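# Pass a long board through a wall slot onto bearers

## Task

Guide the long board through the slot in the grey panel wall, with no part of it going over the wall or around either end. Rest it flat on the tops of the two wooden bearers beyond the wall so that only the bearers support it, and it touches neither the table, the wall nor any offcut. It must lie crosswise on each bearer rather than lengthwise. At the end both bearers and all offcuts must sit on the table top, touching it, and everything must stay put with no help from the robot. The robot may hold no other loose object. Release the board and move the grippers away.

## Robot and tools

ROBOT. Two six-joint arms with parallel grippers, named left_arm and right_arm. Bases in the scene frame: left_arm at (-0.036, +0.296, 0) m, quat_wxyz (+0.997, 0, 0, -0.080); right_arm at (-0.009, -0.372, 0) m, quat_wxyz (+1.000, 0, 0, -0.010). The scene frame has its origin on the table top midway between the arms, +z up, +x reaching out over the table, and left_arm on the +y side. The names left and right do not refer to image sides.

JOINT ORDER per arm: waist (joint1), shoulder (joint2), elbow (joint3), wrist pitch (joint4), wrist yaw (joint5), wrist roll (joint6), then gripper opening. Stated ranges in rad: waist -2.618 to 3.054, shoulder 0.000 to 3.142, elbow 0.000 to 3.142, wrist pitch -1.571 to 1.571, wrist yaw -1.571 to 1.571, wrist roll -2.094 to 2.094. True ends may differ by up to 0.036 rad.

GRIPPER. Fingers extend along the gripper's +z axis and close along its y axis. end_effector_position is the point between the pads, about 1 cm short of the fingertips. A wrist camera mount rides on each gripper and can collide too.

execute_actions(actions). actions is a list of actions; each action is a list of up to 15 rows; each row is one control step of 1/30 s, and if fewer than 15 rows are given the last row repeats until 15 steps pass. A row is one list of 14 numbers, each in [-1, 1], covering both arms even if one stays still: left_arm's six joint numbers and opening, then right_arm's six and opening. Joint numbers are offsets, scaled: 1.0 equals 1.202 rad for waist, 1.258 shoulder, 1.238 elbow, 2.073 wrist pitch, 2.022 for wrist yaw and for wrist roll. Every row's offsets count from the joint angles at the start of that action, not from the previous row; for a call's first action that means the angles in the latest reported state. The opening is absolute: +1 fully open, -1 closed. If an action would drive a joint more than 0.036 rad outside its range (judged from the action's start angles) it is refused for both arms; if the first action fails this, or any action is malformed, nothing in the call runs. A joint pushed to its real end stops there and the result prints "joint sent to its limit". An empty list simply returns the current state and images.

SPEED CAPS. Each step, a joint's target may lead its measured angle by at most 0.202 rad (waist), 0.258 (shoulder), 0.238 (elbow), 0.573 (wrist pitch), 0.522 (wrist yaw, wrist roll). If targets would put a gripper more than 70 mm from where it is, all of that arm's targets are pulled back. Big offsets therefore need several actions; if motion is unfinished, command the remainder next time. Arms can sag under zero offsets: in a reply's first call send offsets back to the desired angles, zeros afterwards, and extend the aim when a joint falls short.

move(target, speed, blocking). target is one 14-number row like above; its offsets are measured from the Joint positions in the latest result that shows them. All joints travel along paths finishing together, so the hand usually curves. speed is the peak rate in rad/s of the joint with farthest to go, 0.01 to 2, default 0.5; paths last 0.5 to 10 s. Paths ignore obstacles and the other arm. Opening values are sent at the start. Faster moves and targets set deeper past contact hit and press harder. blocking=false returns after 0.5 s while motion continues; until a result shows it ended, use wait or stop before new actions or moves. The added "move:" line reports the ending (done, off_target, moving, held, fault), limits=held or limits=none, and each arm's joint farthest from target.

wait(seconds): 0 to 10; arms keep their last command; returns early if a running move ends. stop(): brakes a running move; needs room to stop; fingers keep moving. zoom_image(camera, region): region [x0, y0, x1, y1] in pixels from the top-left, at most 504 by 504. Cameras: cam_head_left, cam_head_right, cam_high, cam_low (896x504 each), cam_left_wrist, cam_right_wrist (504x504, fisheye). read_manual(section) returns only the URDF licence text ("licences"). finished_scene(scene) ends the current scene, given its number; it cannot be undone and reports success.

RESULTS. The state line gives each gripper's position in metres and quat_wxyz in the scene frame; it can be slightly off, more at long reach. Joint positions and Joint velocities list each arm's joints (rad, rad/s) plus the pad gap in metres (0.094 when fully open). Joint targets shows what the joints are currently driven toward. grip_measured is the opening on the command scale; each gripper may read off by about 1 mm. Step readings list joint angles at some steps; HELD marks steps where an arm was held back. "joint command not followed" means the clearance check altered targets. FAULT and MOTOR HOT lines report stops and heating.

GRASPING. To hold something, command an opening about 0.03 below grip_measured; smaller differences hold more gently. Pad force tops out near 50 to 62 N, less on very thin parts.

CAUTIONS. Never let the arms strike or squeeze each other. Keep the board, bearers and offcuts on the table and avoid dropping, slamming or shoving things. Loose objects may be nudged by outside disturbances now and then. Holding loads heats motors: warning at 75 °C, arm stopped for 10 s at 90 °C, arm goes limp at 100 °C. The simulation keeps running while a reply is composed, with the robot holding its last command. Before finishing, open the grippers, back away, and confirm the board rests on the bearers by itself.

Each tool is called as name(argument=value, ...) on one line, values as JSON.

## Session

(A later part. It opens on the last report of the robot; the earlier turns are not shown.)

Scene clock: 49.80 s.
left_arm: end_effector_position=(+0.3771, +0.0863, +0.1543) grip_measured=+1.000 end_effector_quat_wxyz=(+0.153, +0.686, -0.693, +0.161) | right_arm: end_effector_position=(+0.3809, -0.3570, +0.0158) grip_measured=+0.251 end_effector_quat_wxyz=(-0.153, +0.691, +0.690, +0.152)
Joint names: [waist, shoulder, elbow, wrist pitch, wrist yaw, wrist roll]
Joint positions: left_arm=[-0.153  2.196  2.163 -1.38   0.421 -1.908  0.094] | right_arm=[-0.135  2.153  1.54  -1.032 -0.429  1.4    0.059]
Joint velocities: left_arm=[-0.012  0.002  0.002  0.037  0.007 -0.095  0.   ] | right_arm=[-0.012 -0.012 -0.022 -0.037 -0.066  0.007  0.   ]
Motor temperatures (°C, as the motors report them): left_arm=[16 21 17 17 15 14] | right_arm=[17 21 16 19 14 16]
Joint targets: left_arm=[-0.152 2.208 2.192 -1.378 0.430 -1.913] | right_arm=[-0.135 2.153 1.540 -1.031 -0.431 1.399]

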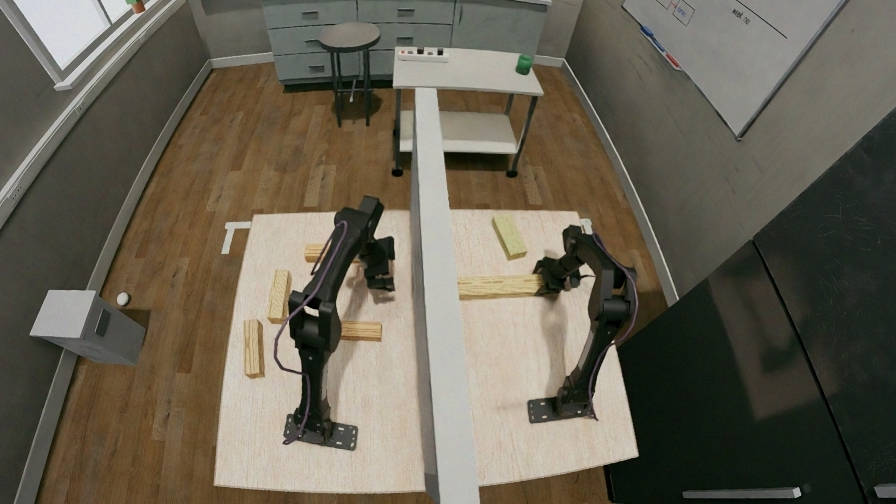

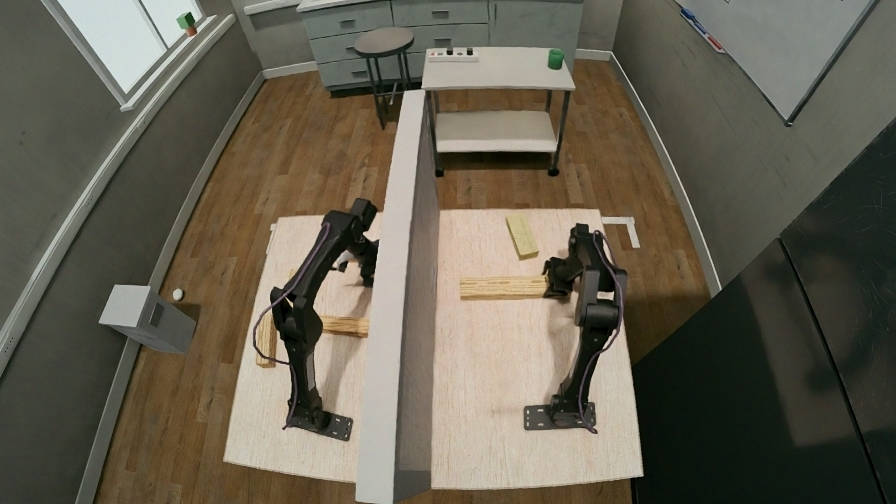

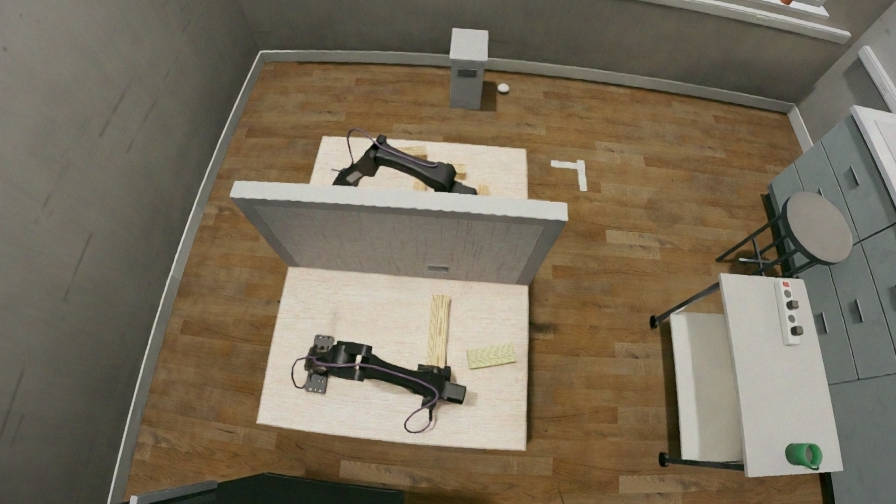

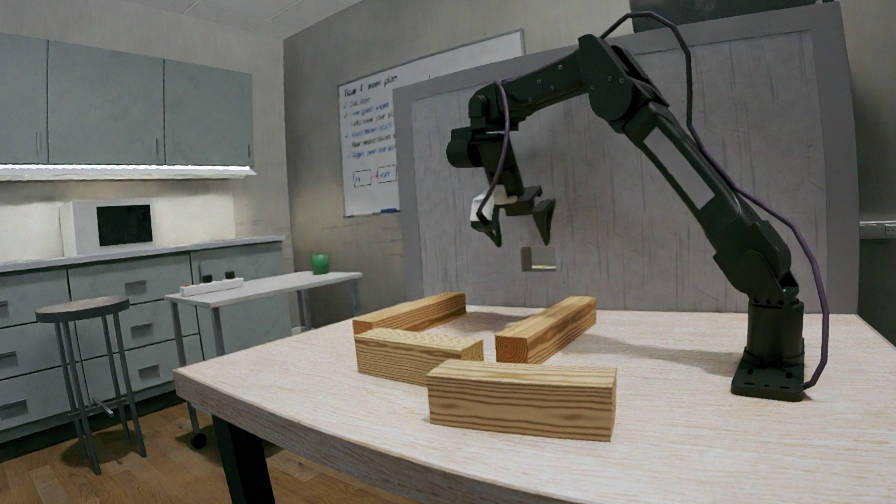

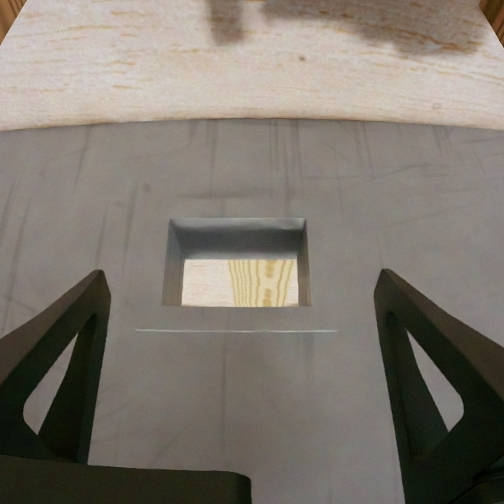

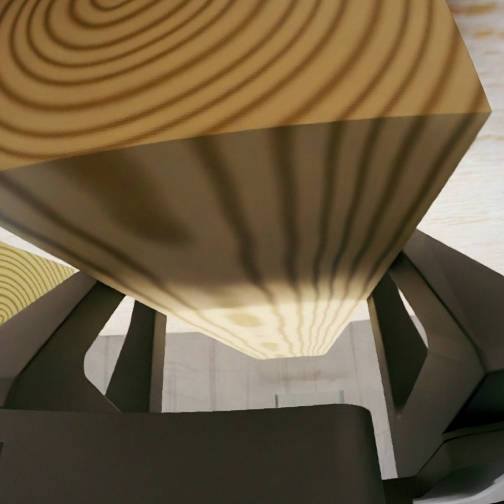

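move(target=[0.0008,0.0095,0.0234,0.001,0.0045,-0.0025,1, -0.0033,-0.1184,0.1898,-0.1558,-0.0158,-0.001,0.0], speed=0.3)

Scene clock: 52.50 s.
left_arm: end_effector_position=(+0.3770, +0.0862, +0.1544) grip_measured=+1.000 end_effector_quat_wxyz=(+0.153, +0.686, -0.693, +0.161) | right_arm: end_effector_position=(+0.3740, -0.3605, +0.1067) grip_measured=+0.251 end_effector_quat_wxyz=(-0.139, +0.692, +0.694, +0.146)
Joint names: [waist, shoulder, elbow, wrist pitch, wrist yaw, wrist roll]
Joint positions: left_arm=[-0.153  2.196  2.163 -1.38   0.422 -1.908  0.094] | right_arm=[-0.135  2.034  1.738 -1.331 -0.402  1.401  0.059]
Joint velocities: left_arm=[ 0.002  0.037  0.007 -0.022  0.037  0.022  0.   ] | right_arm=[-0.017 -0.017  0.012  0.037 -0.007 -0.022 -0.001]
Motor temperatures (°C, as the motors report them): left_arm=[16 21 17 17 15 14] | right_arm=[17 22 16 19 14 16]
Joint targets: left_arm=[-0.152 2.208 2.192 -1.378 0.430 -1.913] | right_arm=[-0.139 2.004 1.775 -1.355 -0.461 1.398]
move: off_target (left_arm, right_arm); limits=none; left_arm: farthest joint: the elbow, 0.029 radians from its target (0.029 radians at the start); right_arm: farthest joint: the wrist yaw, 0.059 radians from its target (0.032 radians at the start)

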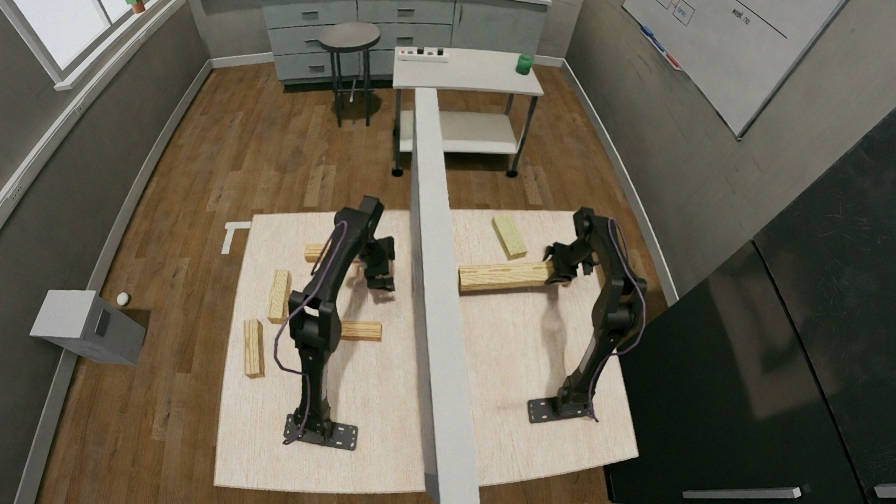

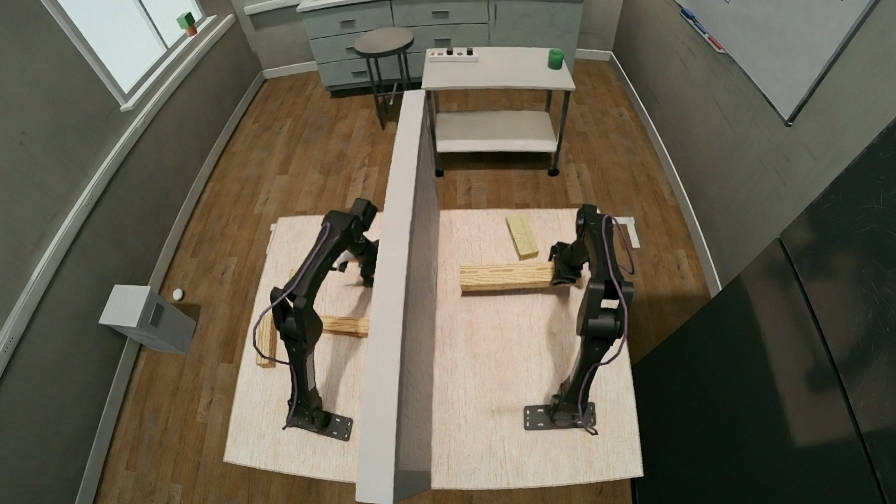

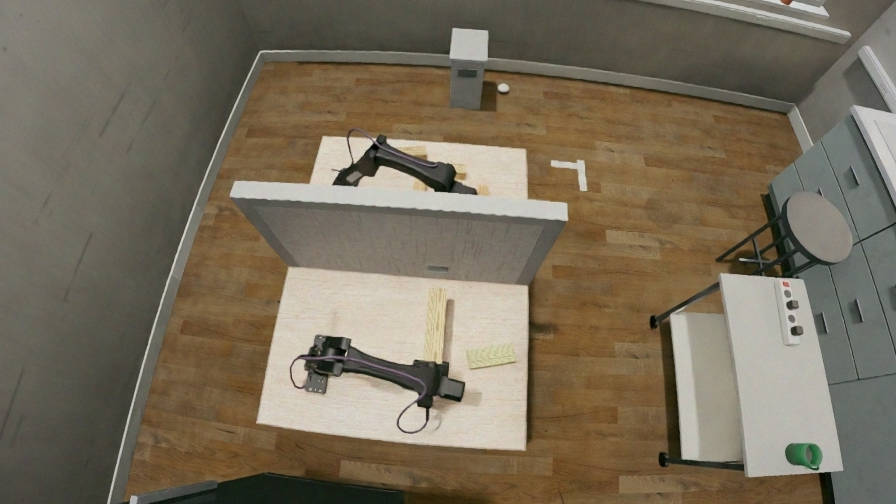

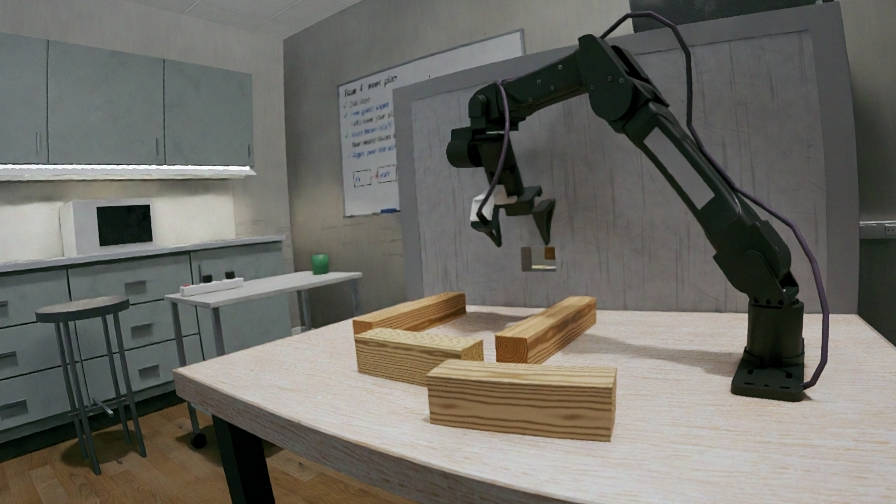

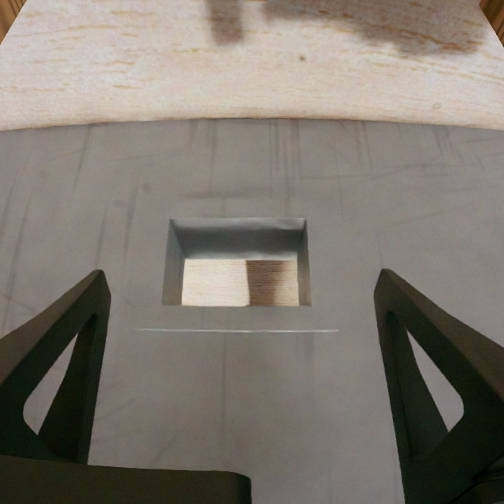

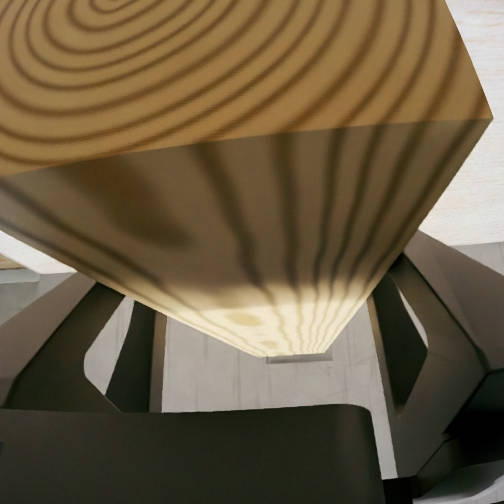

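zoom_image(camera="cam_right_wrist", region=[150, 280, 400, 420])

zoom_image(camera="cam_low", region=[470, 200, 610, 300])

Region (150, 280, 400, 420) of cam_right_wrist's 504x504 image, scaled by 2.016, with more detail than that image has; it fills the top 282 rows of this view, and the rest is white.

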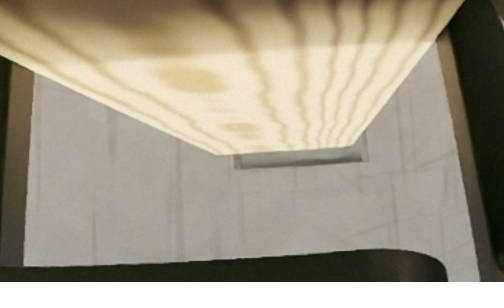

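Region (470, 200, 610, 300) of cam_low's 896x504 image, scaled by 3.600, with more detail than that image has; it fills the top 360 rows of this view, and the rest is white.

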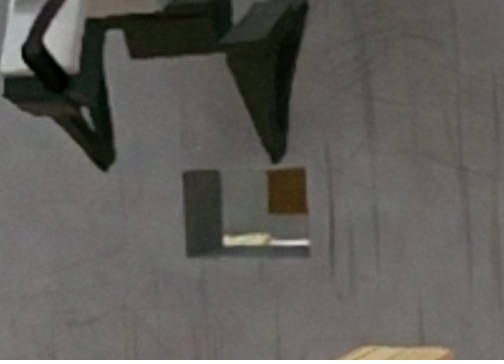

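move(target=[0.0008,0.0095,0.0234,0.001,0.004,-0.0025,1, 0.0844,-0.0488,-0.0924,0.0451,-0.0589,0.0534,0.0], speed=0.2)

zoom_image(camera="cam_right_wrist", region=[150, 280, 400, 420])

zoom_image(camera="cam_low", region=[470, 200, 610, 300])

Scene clock: 55.53 s.
left_arm: end_effector_position=(+0.3770, +0.0862, +0.1544) grip_measured=+1.000 end_effector_quat_wxyz=(+0.153, +0.686, -0.693, +0.161) | right_arm: end_effector_position=(+0.3673, -0.3149, +0.0930) grip_measured=+0.251 end_effector_quat_wxyz=(-0.164, +0.689, +0.689, +0.155)
Joint names: [waist, shoulder, elbow, wrist pitch, wrist yaw, wrist roll]
Joint positions: left_arm=[-0.153  2.196  2.163 -1.38   0.422 -1.908  0.094] | right_arm=[-0.038  2.01   1.633 -1.237 -0.453  1.502  0.059]
Joint velocities: left_arm=[-0.012 -0.007 -0.012 -0.037 -0.022  0.037  0.   ] | right_arm=[-0.002  0.007 -0.002  0.037 -0.037 -0.007  0.   ]
Motor temperatures (°C, as the motors report them): left_arm=[16 21 17 17 15 14] | right_arm=[17 23 16 18 14 16]
Joint targets: left_arm=[-0.152 2.208 2.192 -1.378 0.430 -1.913] | right_arm=[-0.033 1.973 1.623 -1.238 -0.521 1.509]
move: off_target (left_arm, right_arm); limits=none; left_arm: farthest joint: the elbow, 0.029 radians from its target (0.029 radians at the start); right_arm: farthest joint: the wrist yaw, 0.068 radians from its target (0.119 radians at the start)

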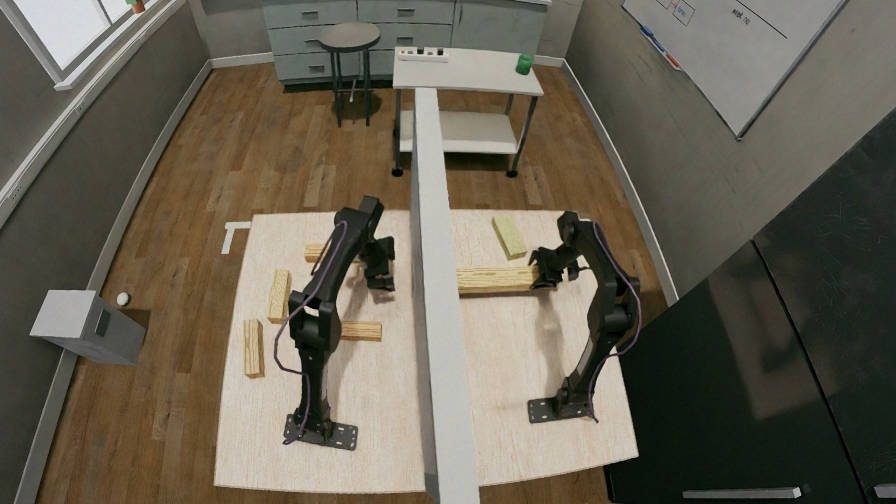

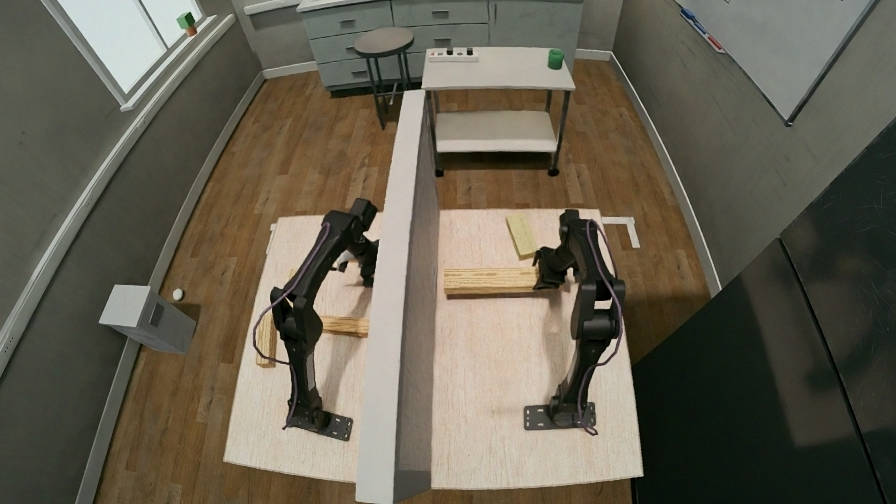

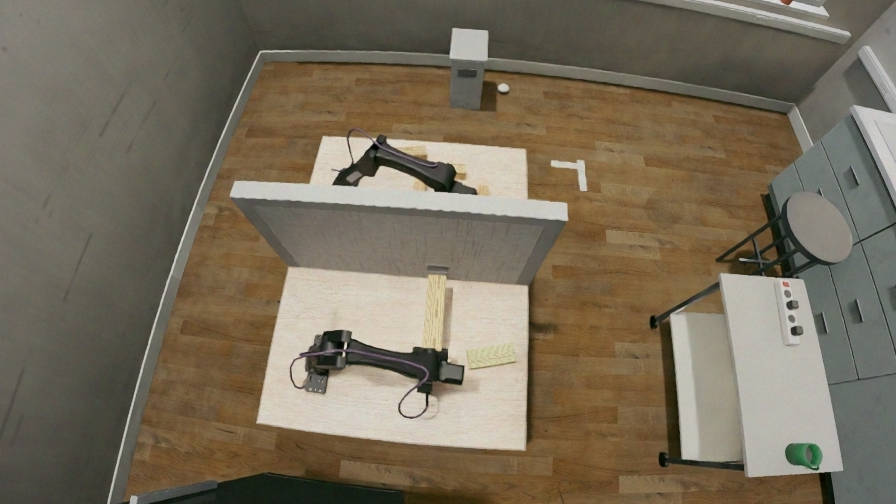

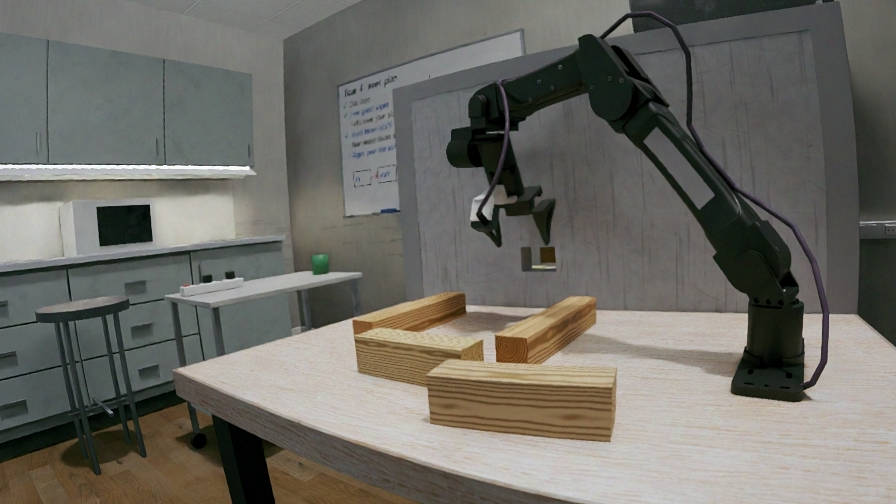

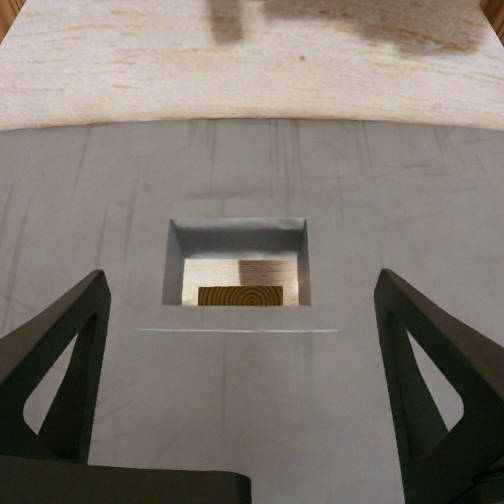

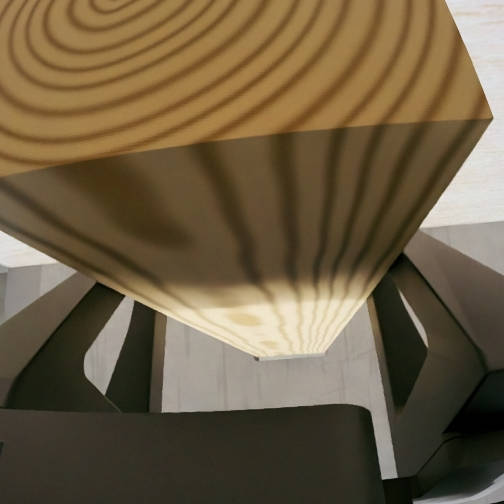

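Region (150, 280, 400, 420) of cam_right_wrist's 504x504 image, scaled by 2.016, with more detail than that image has; it fills the top 282 rows of this view, and the rest is white.

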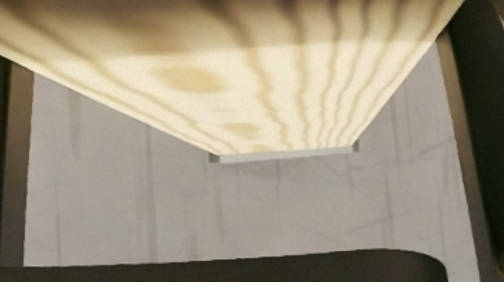

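Region (470, 200, 610, 300) of cam_low's 896x504 image, scaled by 3.600, with more detail than that image has; it fills the top 360 rows of this view, and the rest is white.

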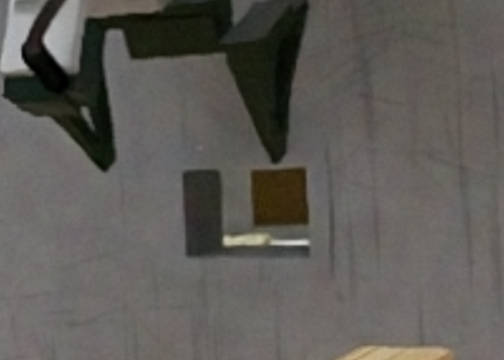

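zoom_image(camera="cam_left_wrist", region=[130, 190, 350, 340])

zoom_image(camera="cam_high", region=[400, 240, 480, 300])

zoom_image(camera="cam_head_right", region=[410, 240, 510, 310])

Region (130, 190, 350, 340) of cam_left_wrist's 504x504 image, scaled by 2.291, with more detail than that image has; it fills the top 344 rows of this view, and the rest is white.

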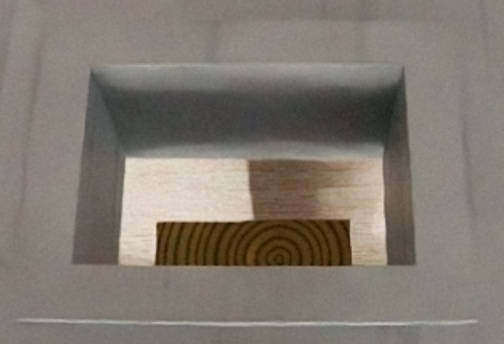

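Region (400, 240, 480, 300) of cam_high's 896x504 image, scaled by 6.300, with more detail than that image has; it fills the top 378 rows of this view, and the rest is white.

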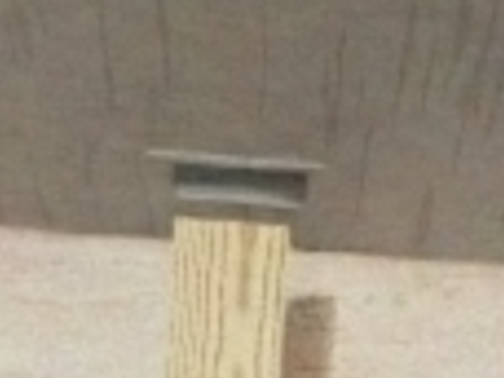

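Region (410, 240, 510, 310) of cam_head_right's 896x504 image, scaled by 5.040, with more detail than that image has; it fills the top 353 rows of this view, and the rest is white.

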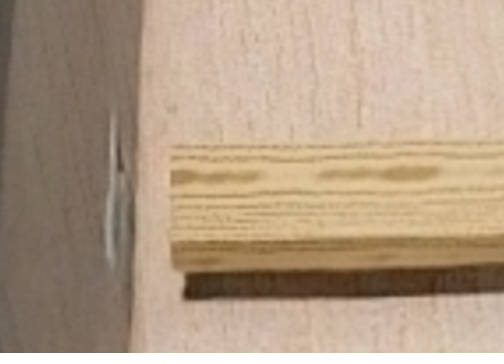

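execute_actions(actions=[[[0.0008,0.0095,0.0234,0.001,0.004,-0.0025,1, 0.0089,-0.0309,-0.0104,0.0019,-0.0329,0.0068,0.0],
[0.0008,0.0095,0.0234,0.001,0.004,-0.0025,1, 0.0159,-0.0331,-0.0138,0.0054,-0.0319,0.0117,0.0],
[0.0008,0.0095,0.0234,0.001,0.004,-0.0025,1, 0.0247,-0.0359,-0.0180,0.0098,-0.0307,0.0178,0.0],
[0.0008,0.0095,0.0234,0.001,0.004,-0.0025,1, 0.0335,-0.0387,-0.0223,0.0142,-0.0294,0.0239,0.0],
[0.0008,0.0095,0.0234,0.001,0.004,-0.0025,1, 0.0422,-0.0414,-0.0266,0.0186,-0.0281,0.0300,0.0],
[0.0008,0.0095,0.0234,0.001,0.004,-0.0025,1, 0.0510,-0.0442,-0.0308,0.0230,-0.0269,0.0361,0.0],
[0.0008,0.0095,0.0234,0.001,0.004,-0.0025,1, 0.0580,-0.0464,-0.0342,0.0265,-0.0259,0.0410,0.0],
[0.0008,0.0095,0.0234,0.001,0.004,-0.0025,1, 0.0627,-0.0479,-0.0365,0.0289,-0.0252,0.0443,0.0]]])

wait(seconds=0.3)

zoom_image(camera="cam_left_wrist", region=[130, 190, 350, 340])

zoom_image(camera="cam_right_wrist", region=[150, 280, 400, 420])

zoom_image(camera="cam_low", region=[470, 200, 610, 300])

Scene clock: 57.60 s.
left_arm: end_effector_position=(+0.3770, +0.0862, +0.1544) grip_measured=+1.000 end_effector_quat_wxyz=(+0.153, +0.686, -0.693, +0.161) | right_arm: end_effector_position=(+0.3645, -0.2863, +0.0912) grip_measured=+0.251 end_effector_quat_wxyz=(-0.162, +0.685, +0.693, +0.154)
Joint names: [waist, shoulder, elbow, wrist pitch, wrist yaw, wrist roll]
Joint positions: left_arm=[-0.153  2.196  2.163 -1.38   0.422 -1.908  0.094] | right_arm=[ 0.04   1.989  1.598 -1.186 -0.45   1.577  0.059]
Joint velocities: left_arm=[ 0.012  0.002 -0.007  0.022  0.066  0.007  0.   ] | right_arm=[-0.027  0.002 -0.012  0.037 -0.007  0.125  0.   ]
Motor temperatures (°C, as the motors report them): left_arm=[16 21 17 17 15 14] | right_arm=[17 23 16 18 14 16]
Joint targets: left_arm=[-0.152 2.208 2.192 -1.378 0.430 -1.913] | right_arm=[0.037 1.950 1.588 -1.177 -0.504 1.591]
Step readings (joint positions):
0: left_arm=[-0.153 2.196 2.163 -1.380 0.422 -1.908] | right_arm=[-0.038 2.010 1.633 -1.237 -0.453 1.502]
1: left_arm=[-0.153 2.196 2.163 -1.380 0.422 -1.908] | right_arm=[-0.038 2.010 1.633 -1.236 -0.453 1.503]
2: left_arm=[-0.153 2.196 2.163 -1.380 0.422 -1.908] | right_arm=[-0.037 2.010 1.633 -1.235 -0.453 1.506]
4: left_arm=[-0.153 2.196 2.163 -1.380 0.422 -1.908] | right_arm=[-0.030 2.007 1.627 -1.224 -0.453 1.517]
8: left_arm=[-0.153 2.196 2.163 -1.380 0.422 -1.908] | right_arm=[0.010 1.994 1.604 -1.200 -0.451 1.550]
15: Joint positions above

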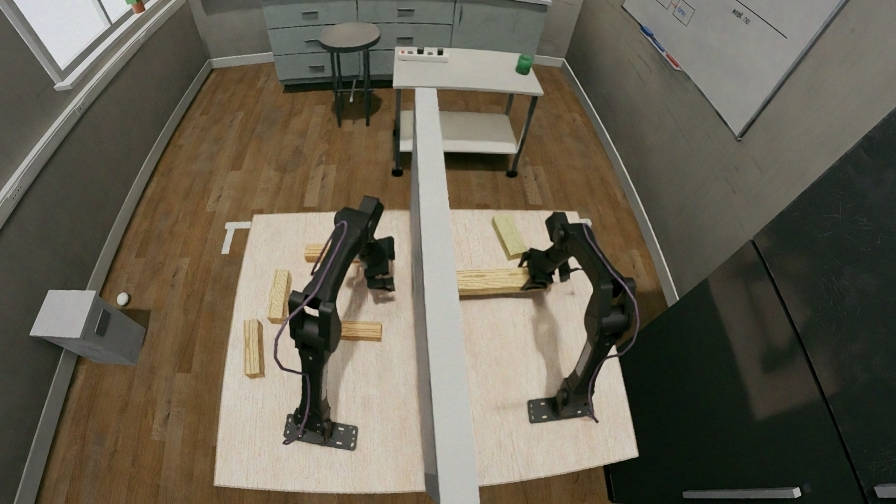

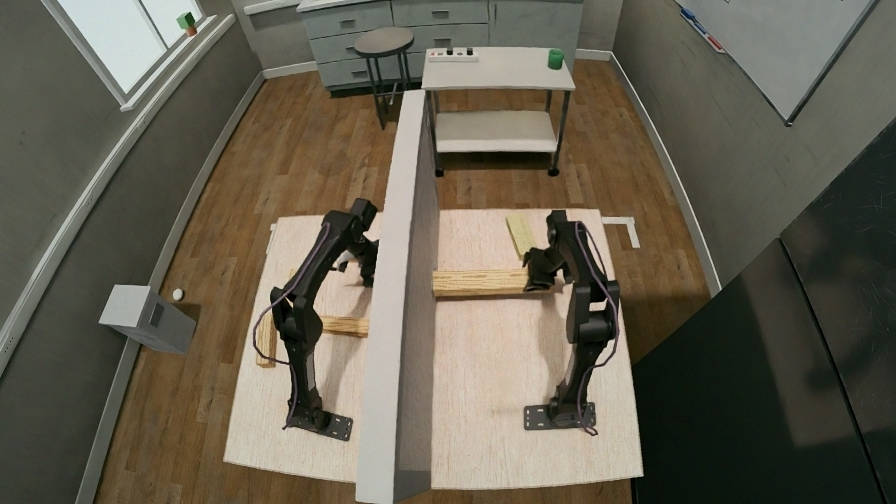

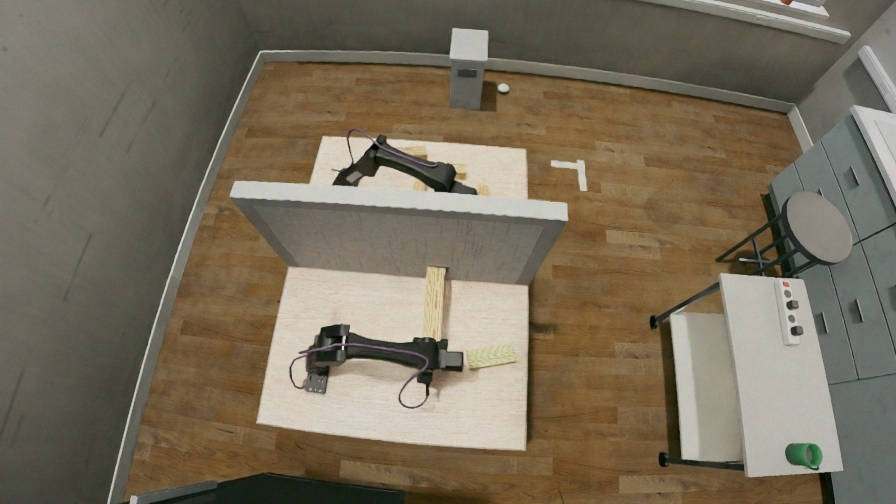

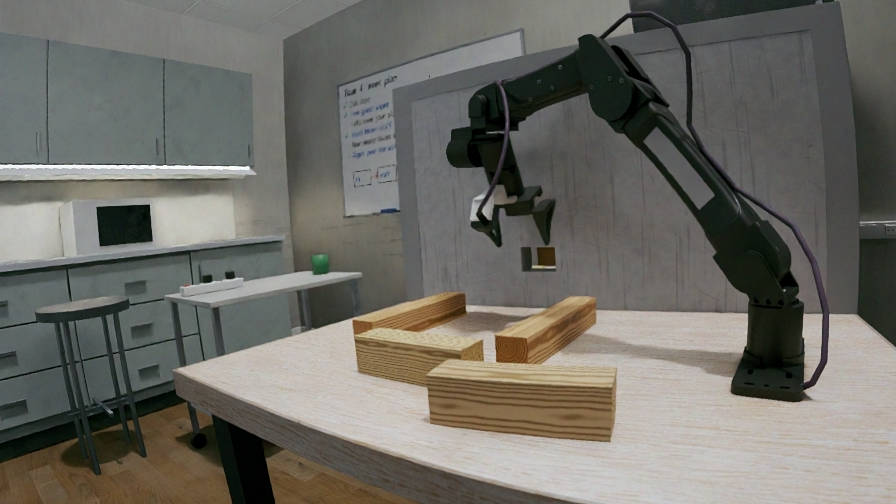

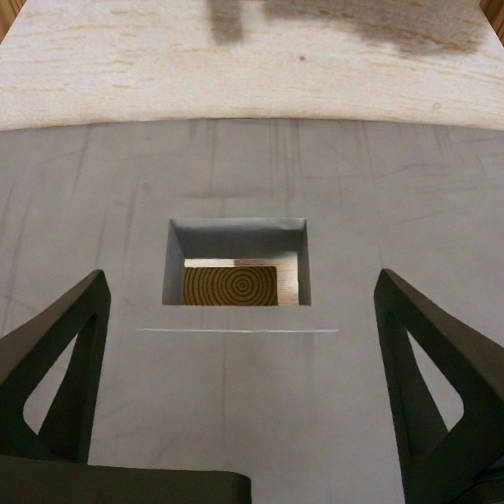

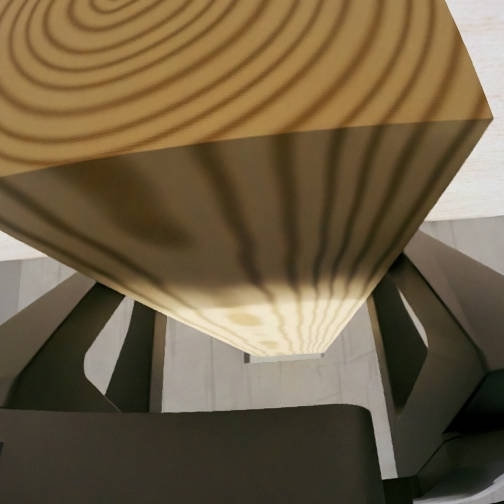

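Scene clock: 57.90 s.
left_arm: end_effector_position=(+0.3770, +0.0862, +0.1544) grip_measured=+1.000 end_effector_quat_wxyz=(+0.153, +0.686, -0.693, +0.161) | right_arm: end_effector_position=(+0.3658, -0.2862, +0.0912) grip_measured=+0.251 end_effector_quat_wxyz=(-0.161, +0.687, +0.691, +0.155)
Joint names: [waist, shoulder, elbow, wrist pitch, wrist yaw, wrist roll]
Joint positions: left_arm=[-0.153  2.196  2.163 -1.38   0.422 -1.908  0.094] | right_arm=[ 0.04   1.989  1.598 -1.181 -0.45   1.584  0.059]
Joint velocities: left_arm=[-0.007 -0.002  0.002  0.022  0.037  0.022  0.   ] | right_arm=[-0.012 -0.002 -0.017  0.051  0.037 -0.081 -0.   ]
Motor temperatures (°C, as the motors report them): left_arm=[16 21 17 17 15 14] | right_arm=[17 23 16 18 14 16]
Joint targets: left_arm=[-0.152 2.208 2.192 -1.378 0.430 -1.913] | right_arm=[0.037 1.950 1.588 -1.177 -0.504 1.591]
wait: 0.30 s; no rest

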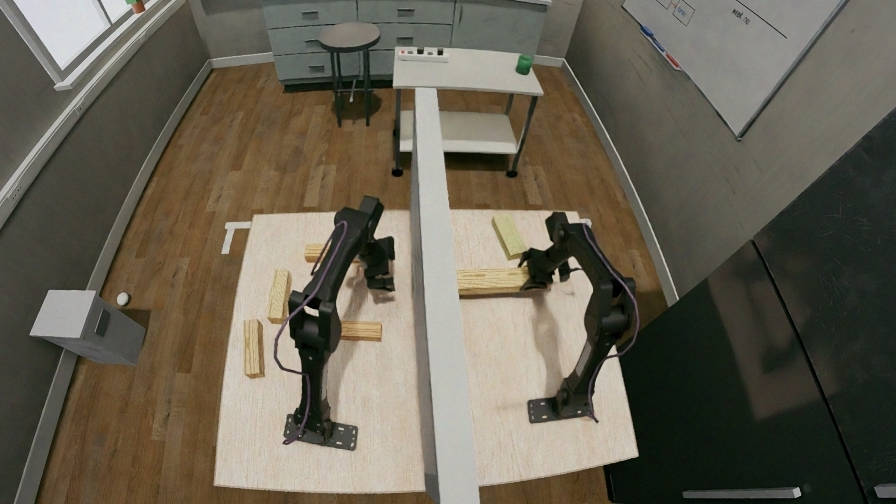

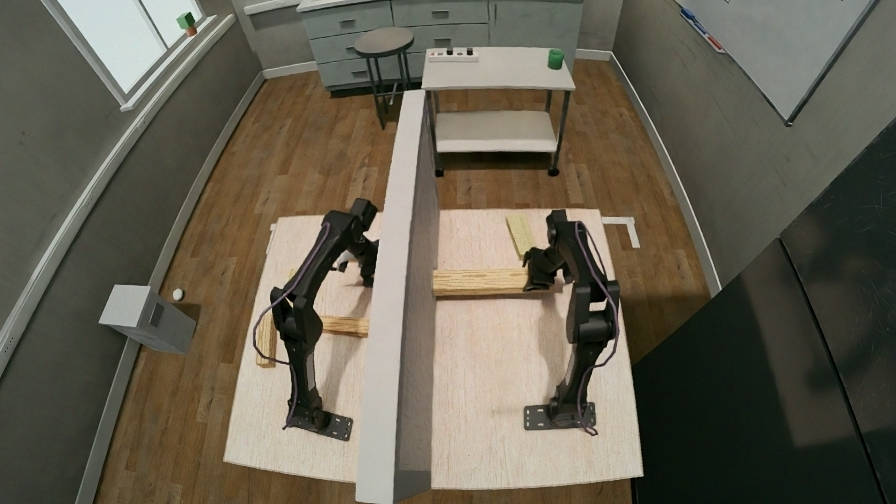

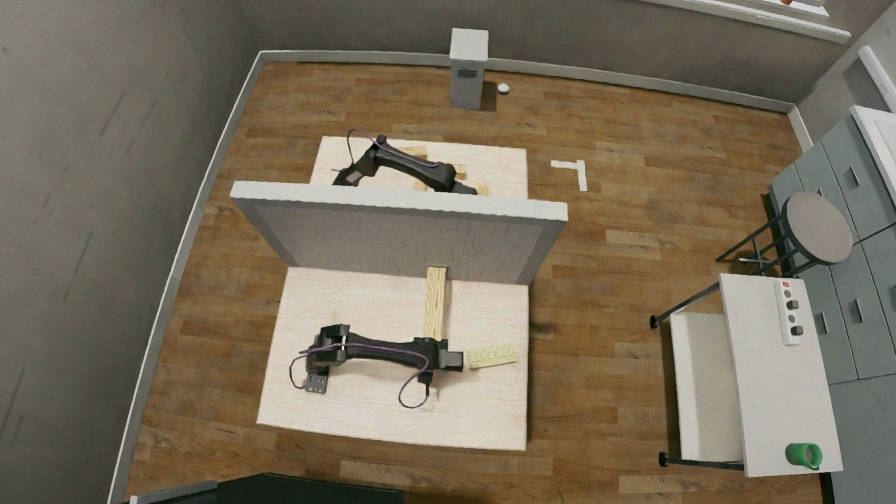

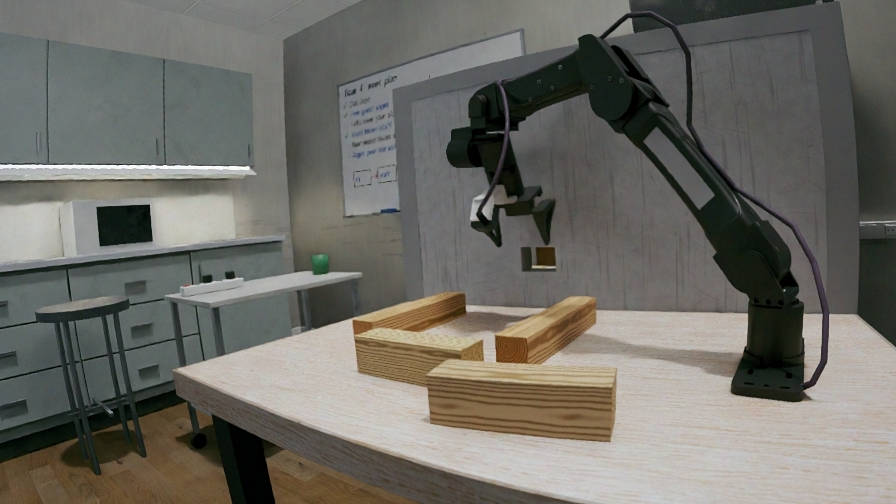

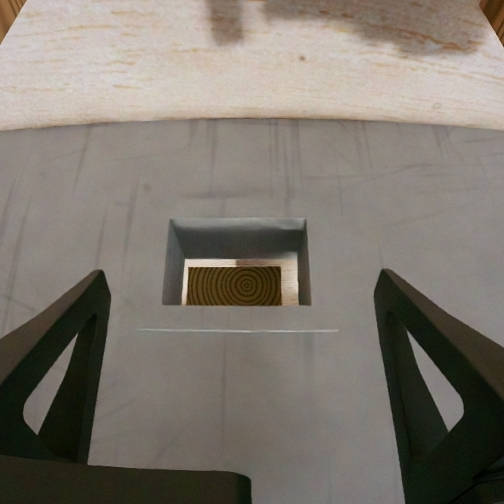

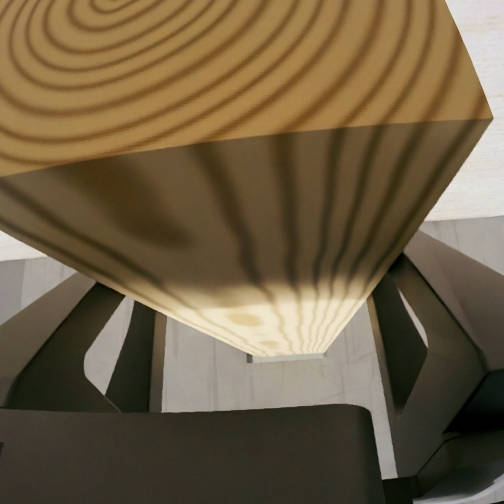

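Region (130, 190, 350, 340) of cam_left_wrist's 504x504 image, scaled by 2.291, with more detail than that image has; it fills the top 344 rows of this view, and the rest is white.

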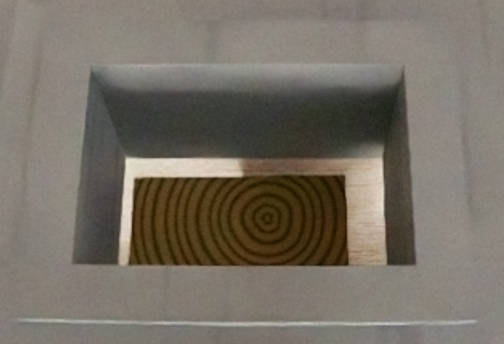

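Region (150, 280, 400, 420) of cam_right_wrist's 504x504 image, scaled by 2.016, with more detail than that image has; it fills the top 282 rows of this view, and the rest is white.

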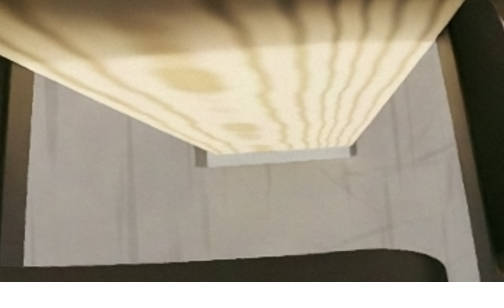

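Region (470, 200, 610, 300) of cam_low's 896x504 image, scaled by 3.600, with more detail than that image has; it fills the top 360 rows of this view, and the rest is white.

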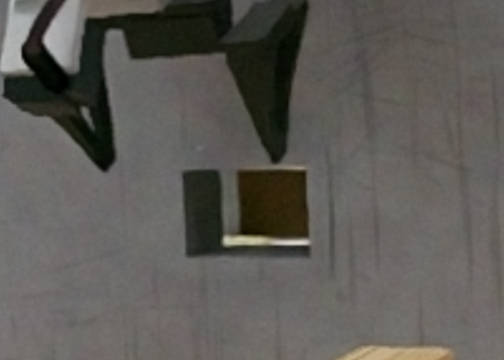

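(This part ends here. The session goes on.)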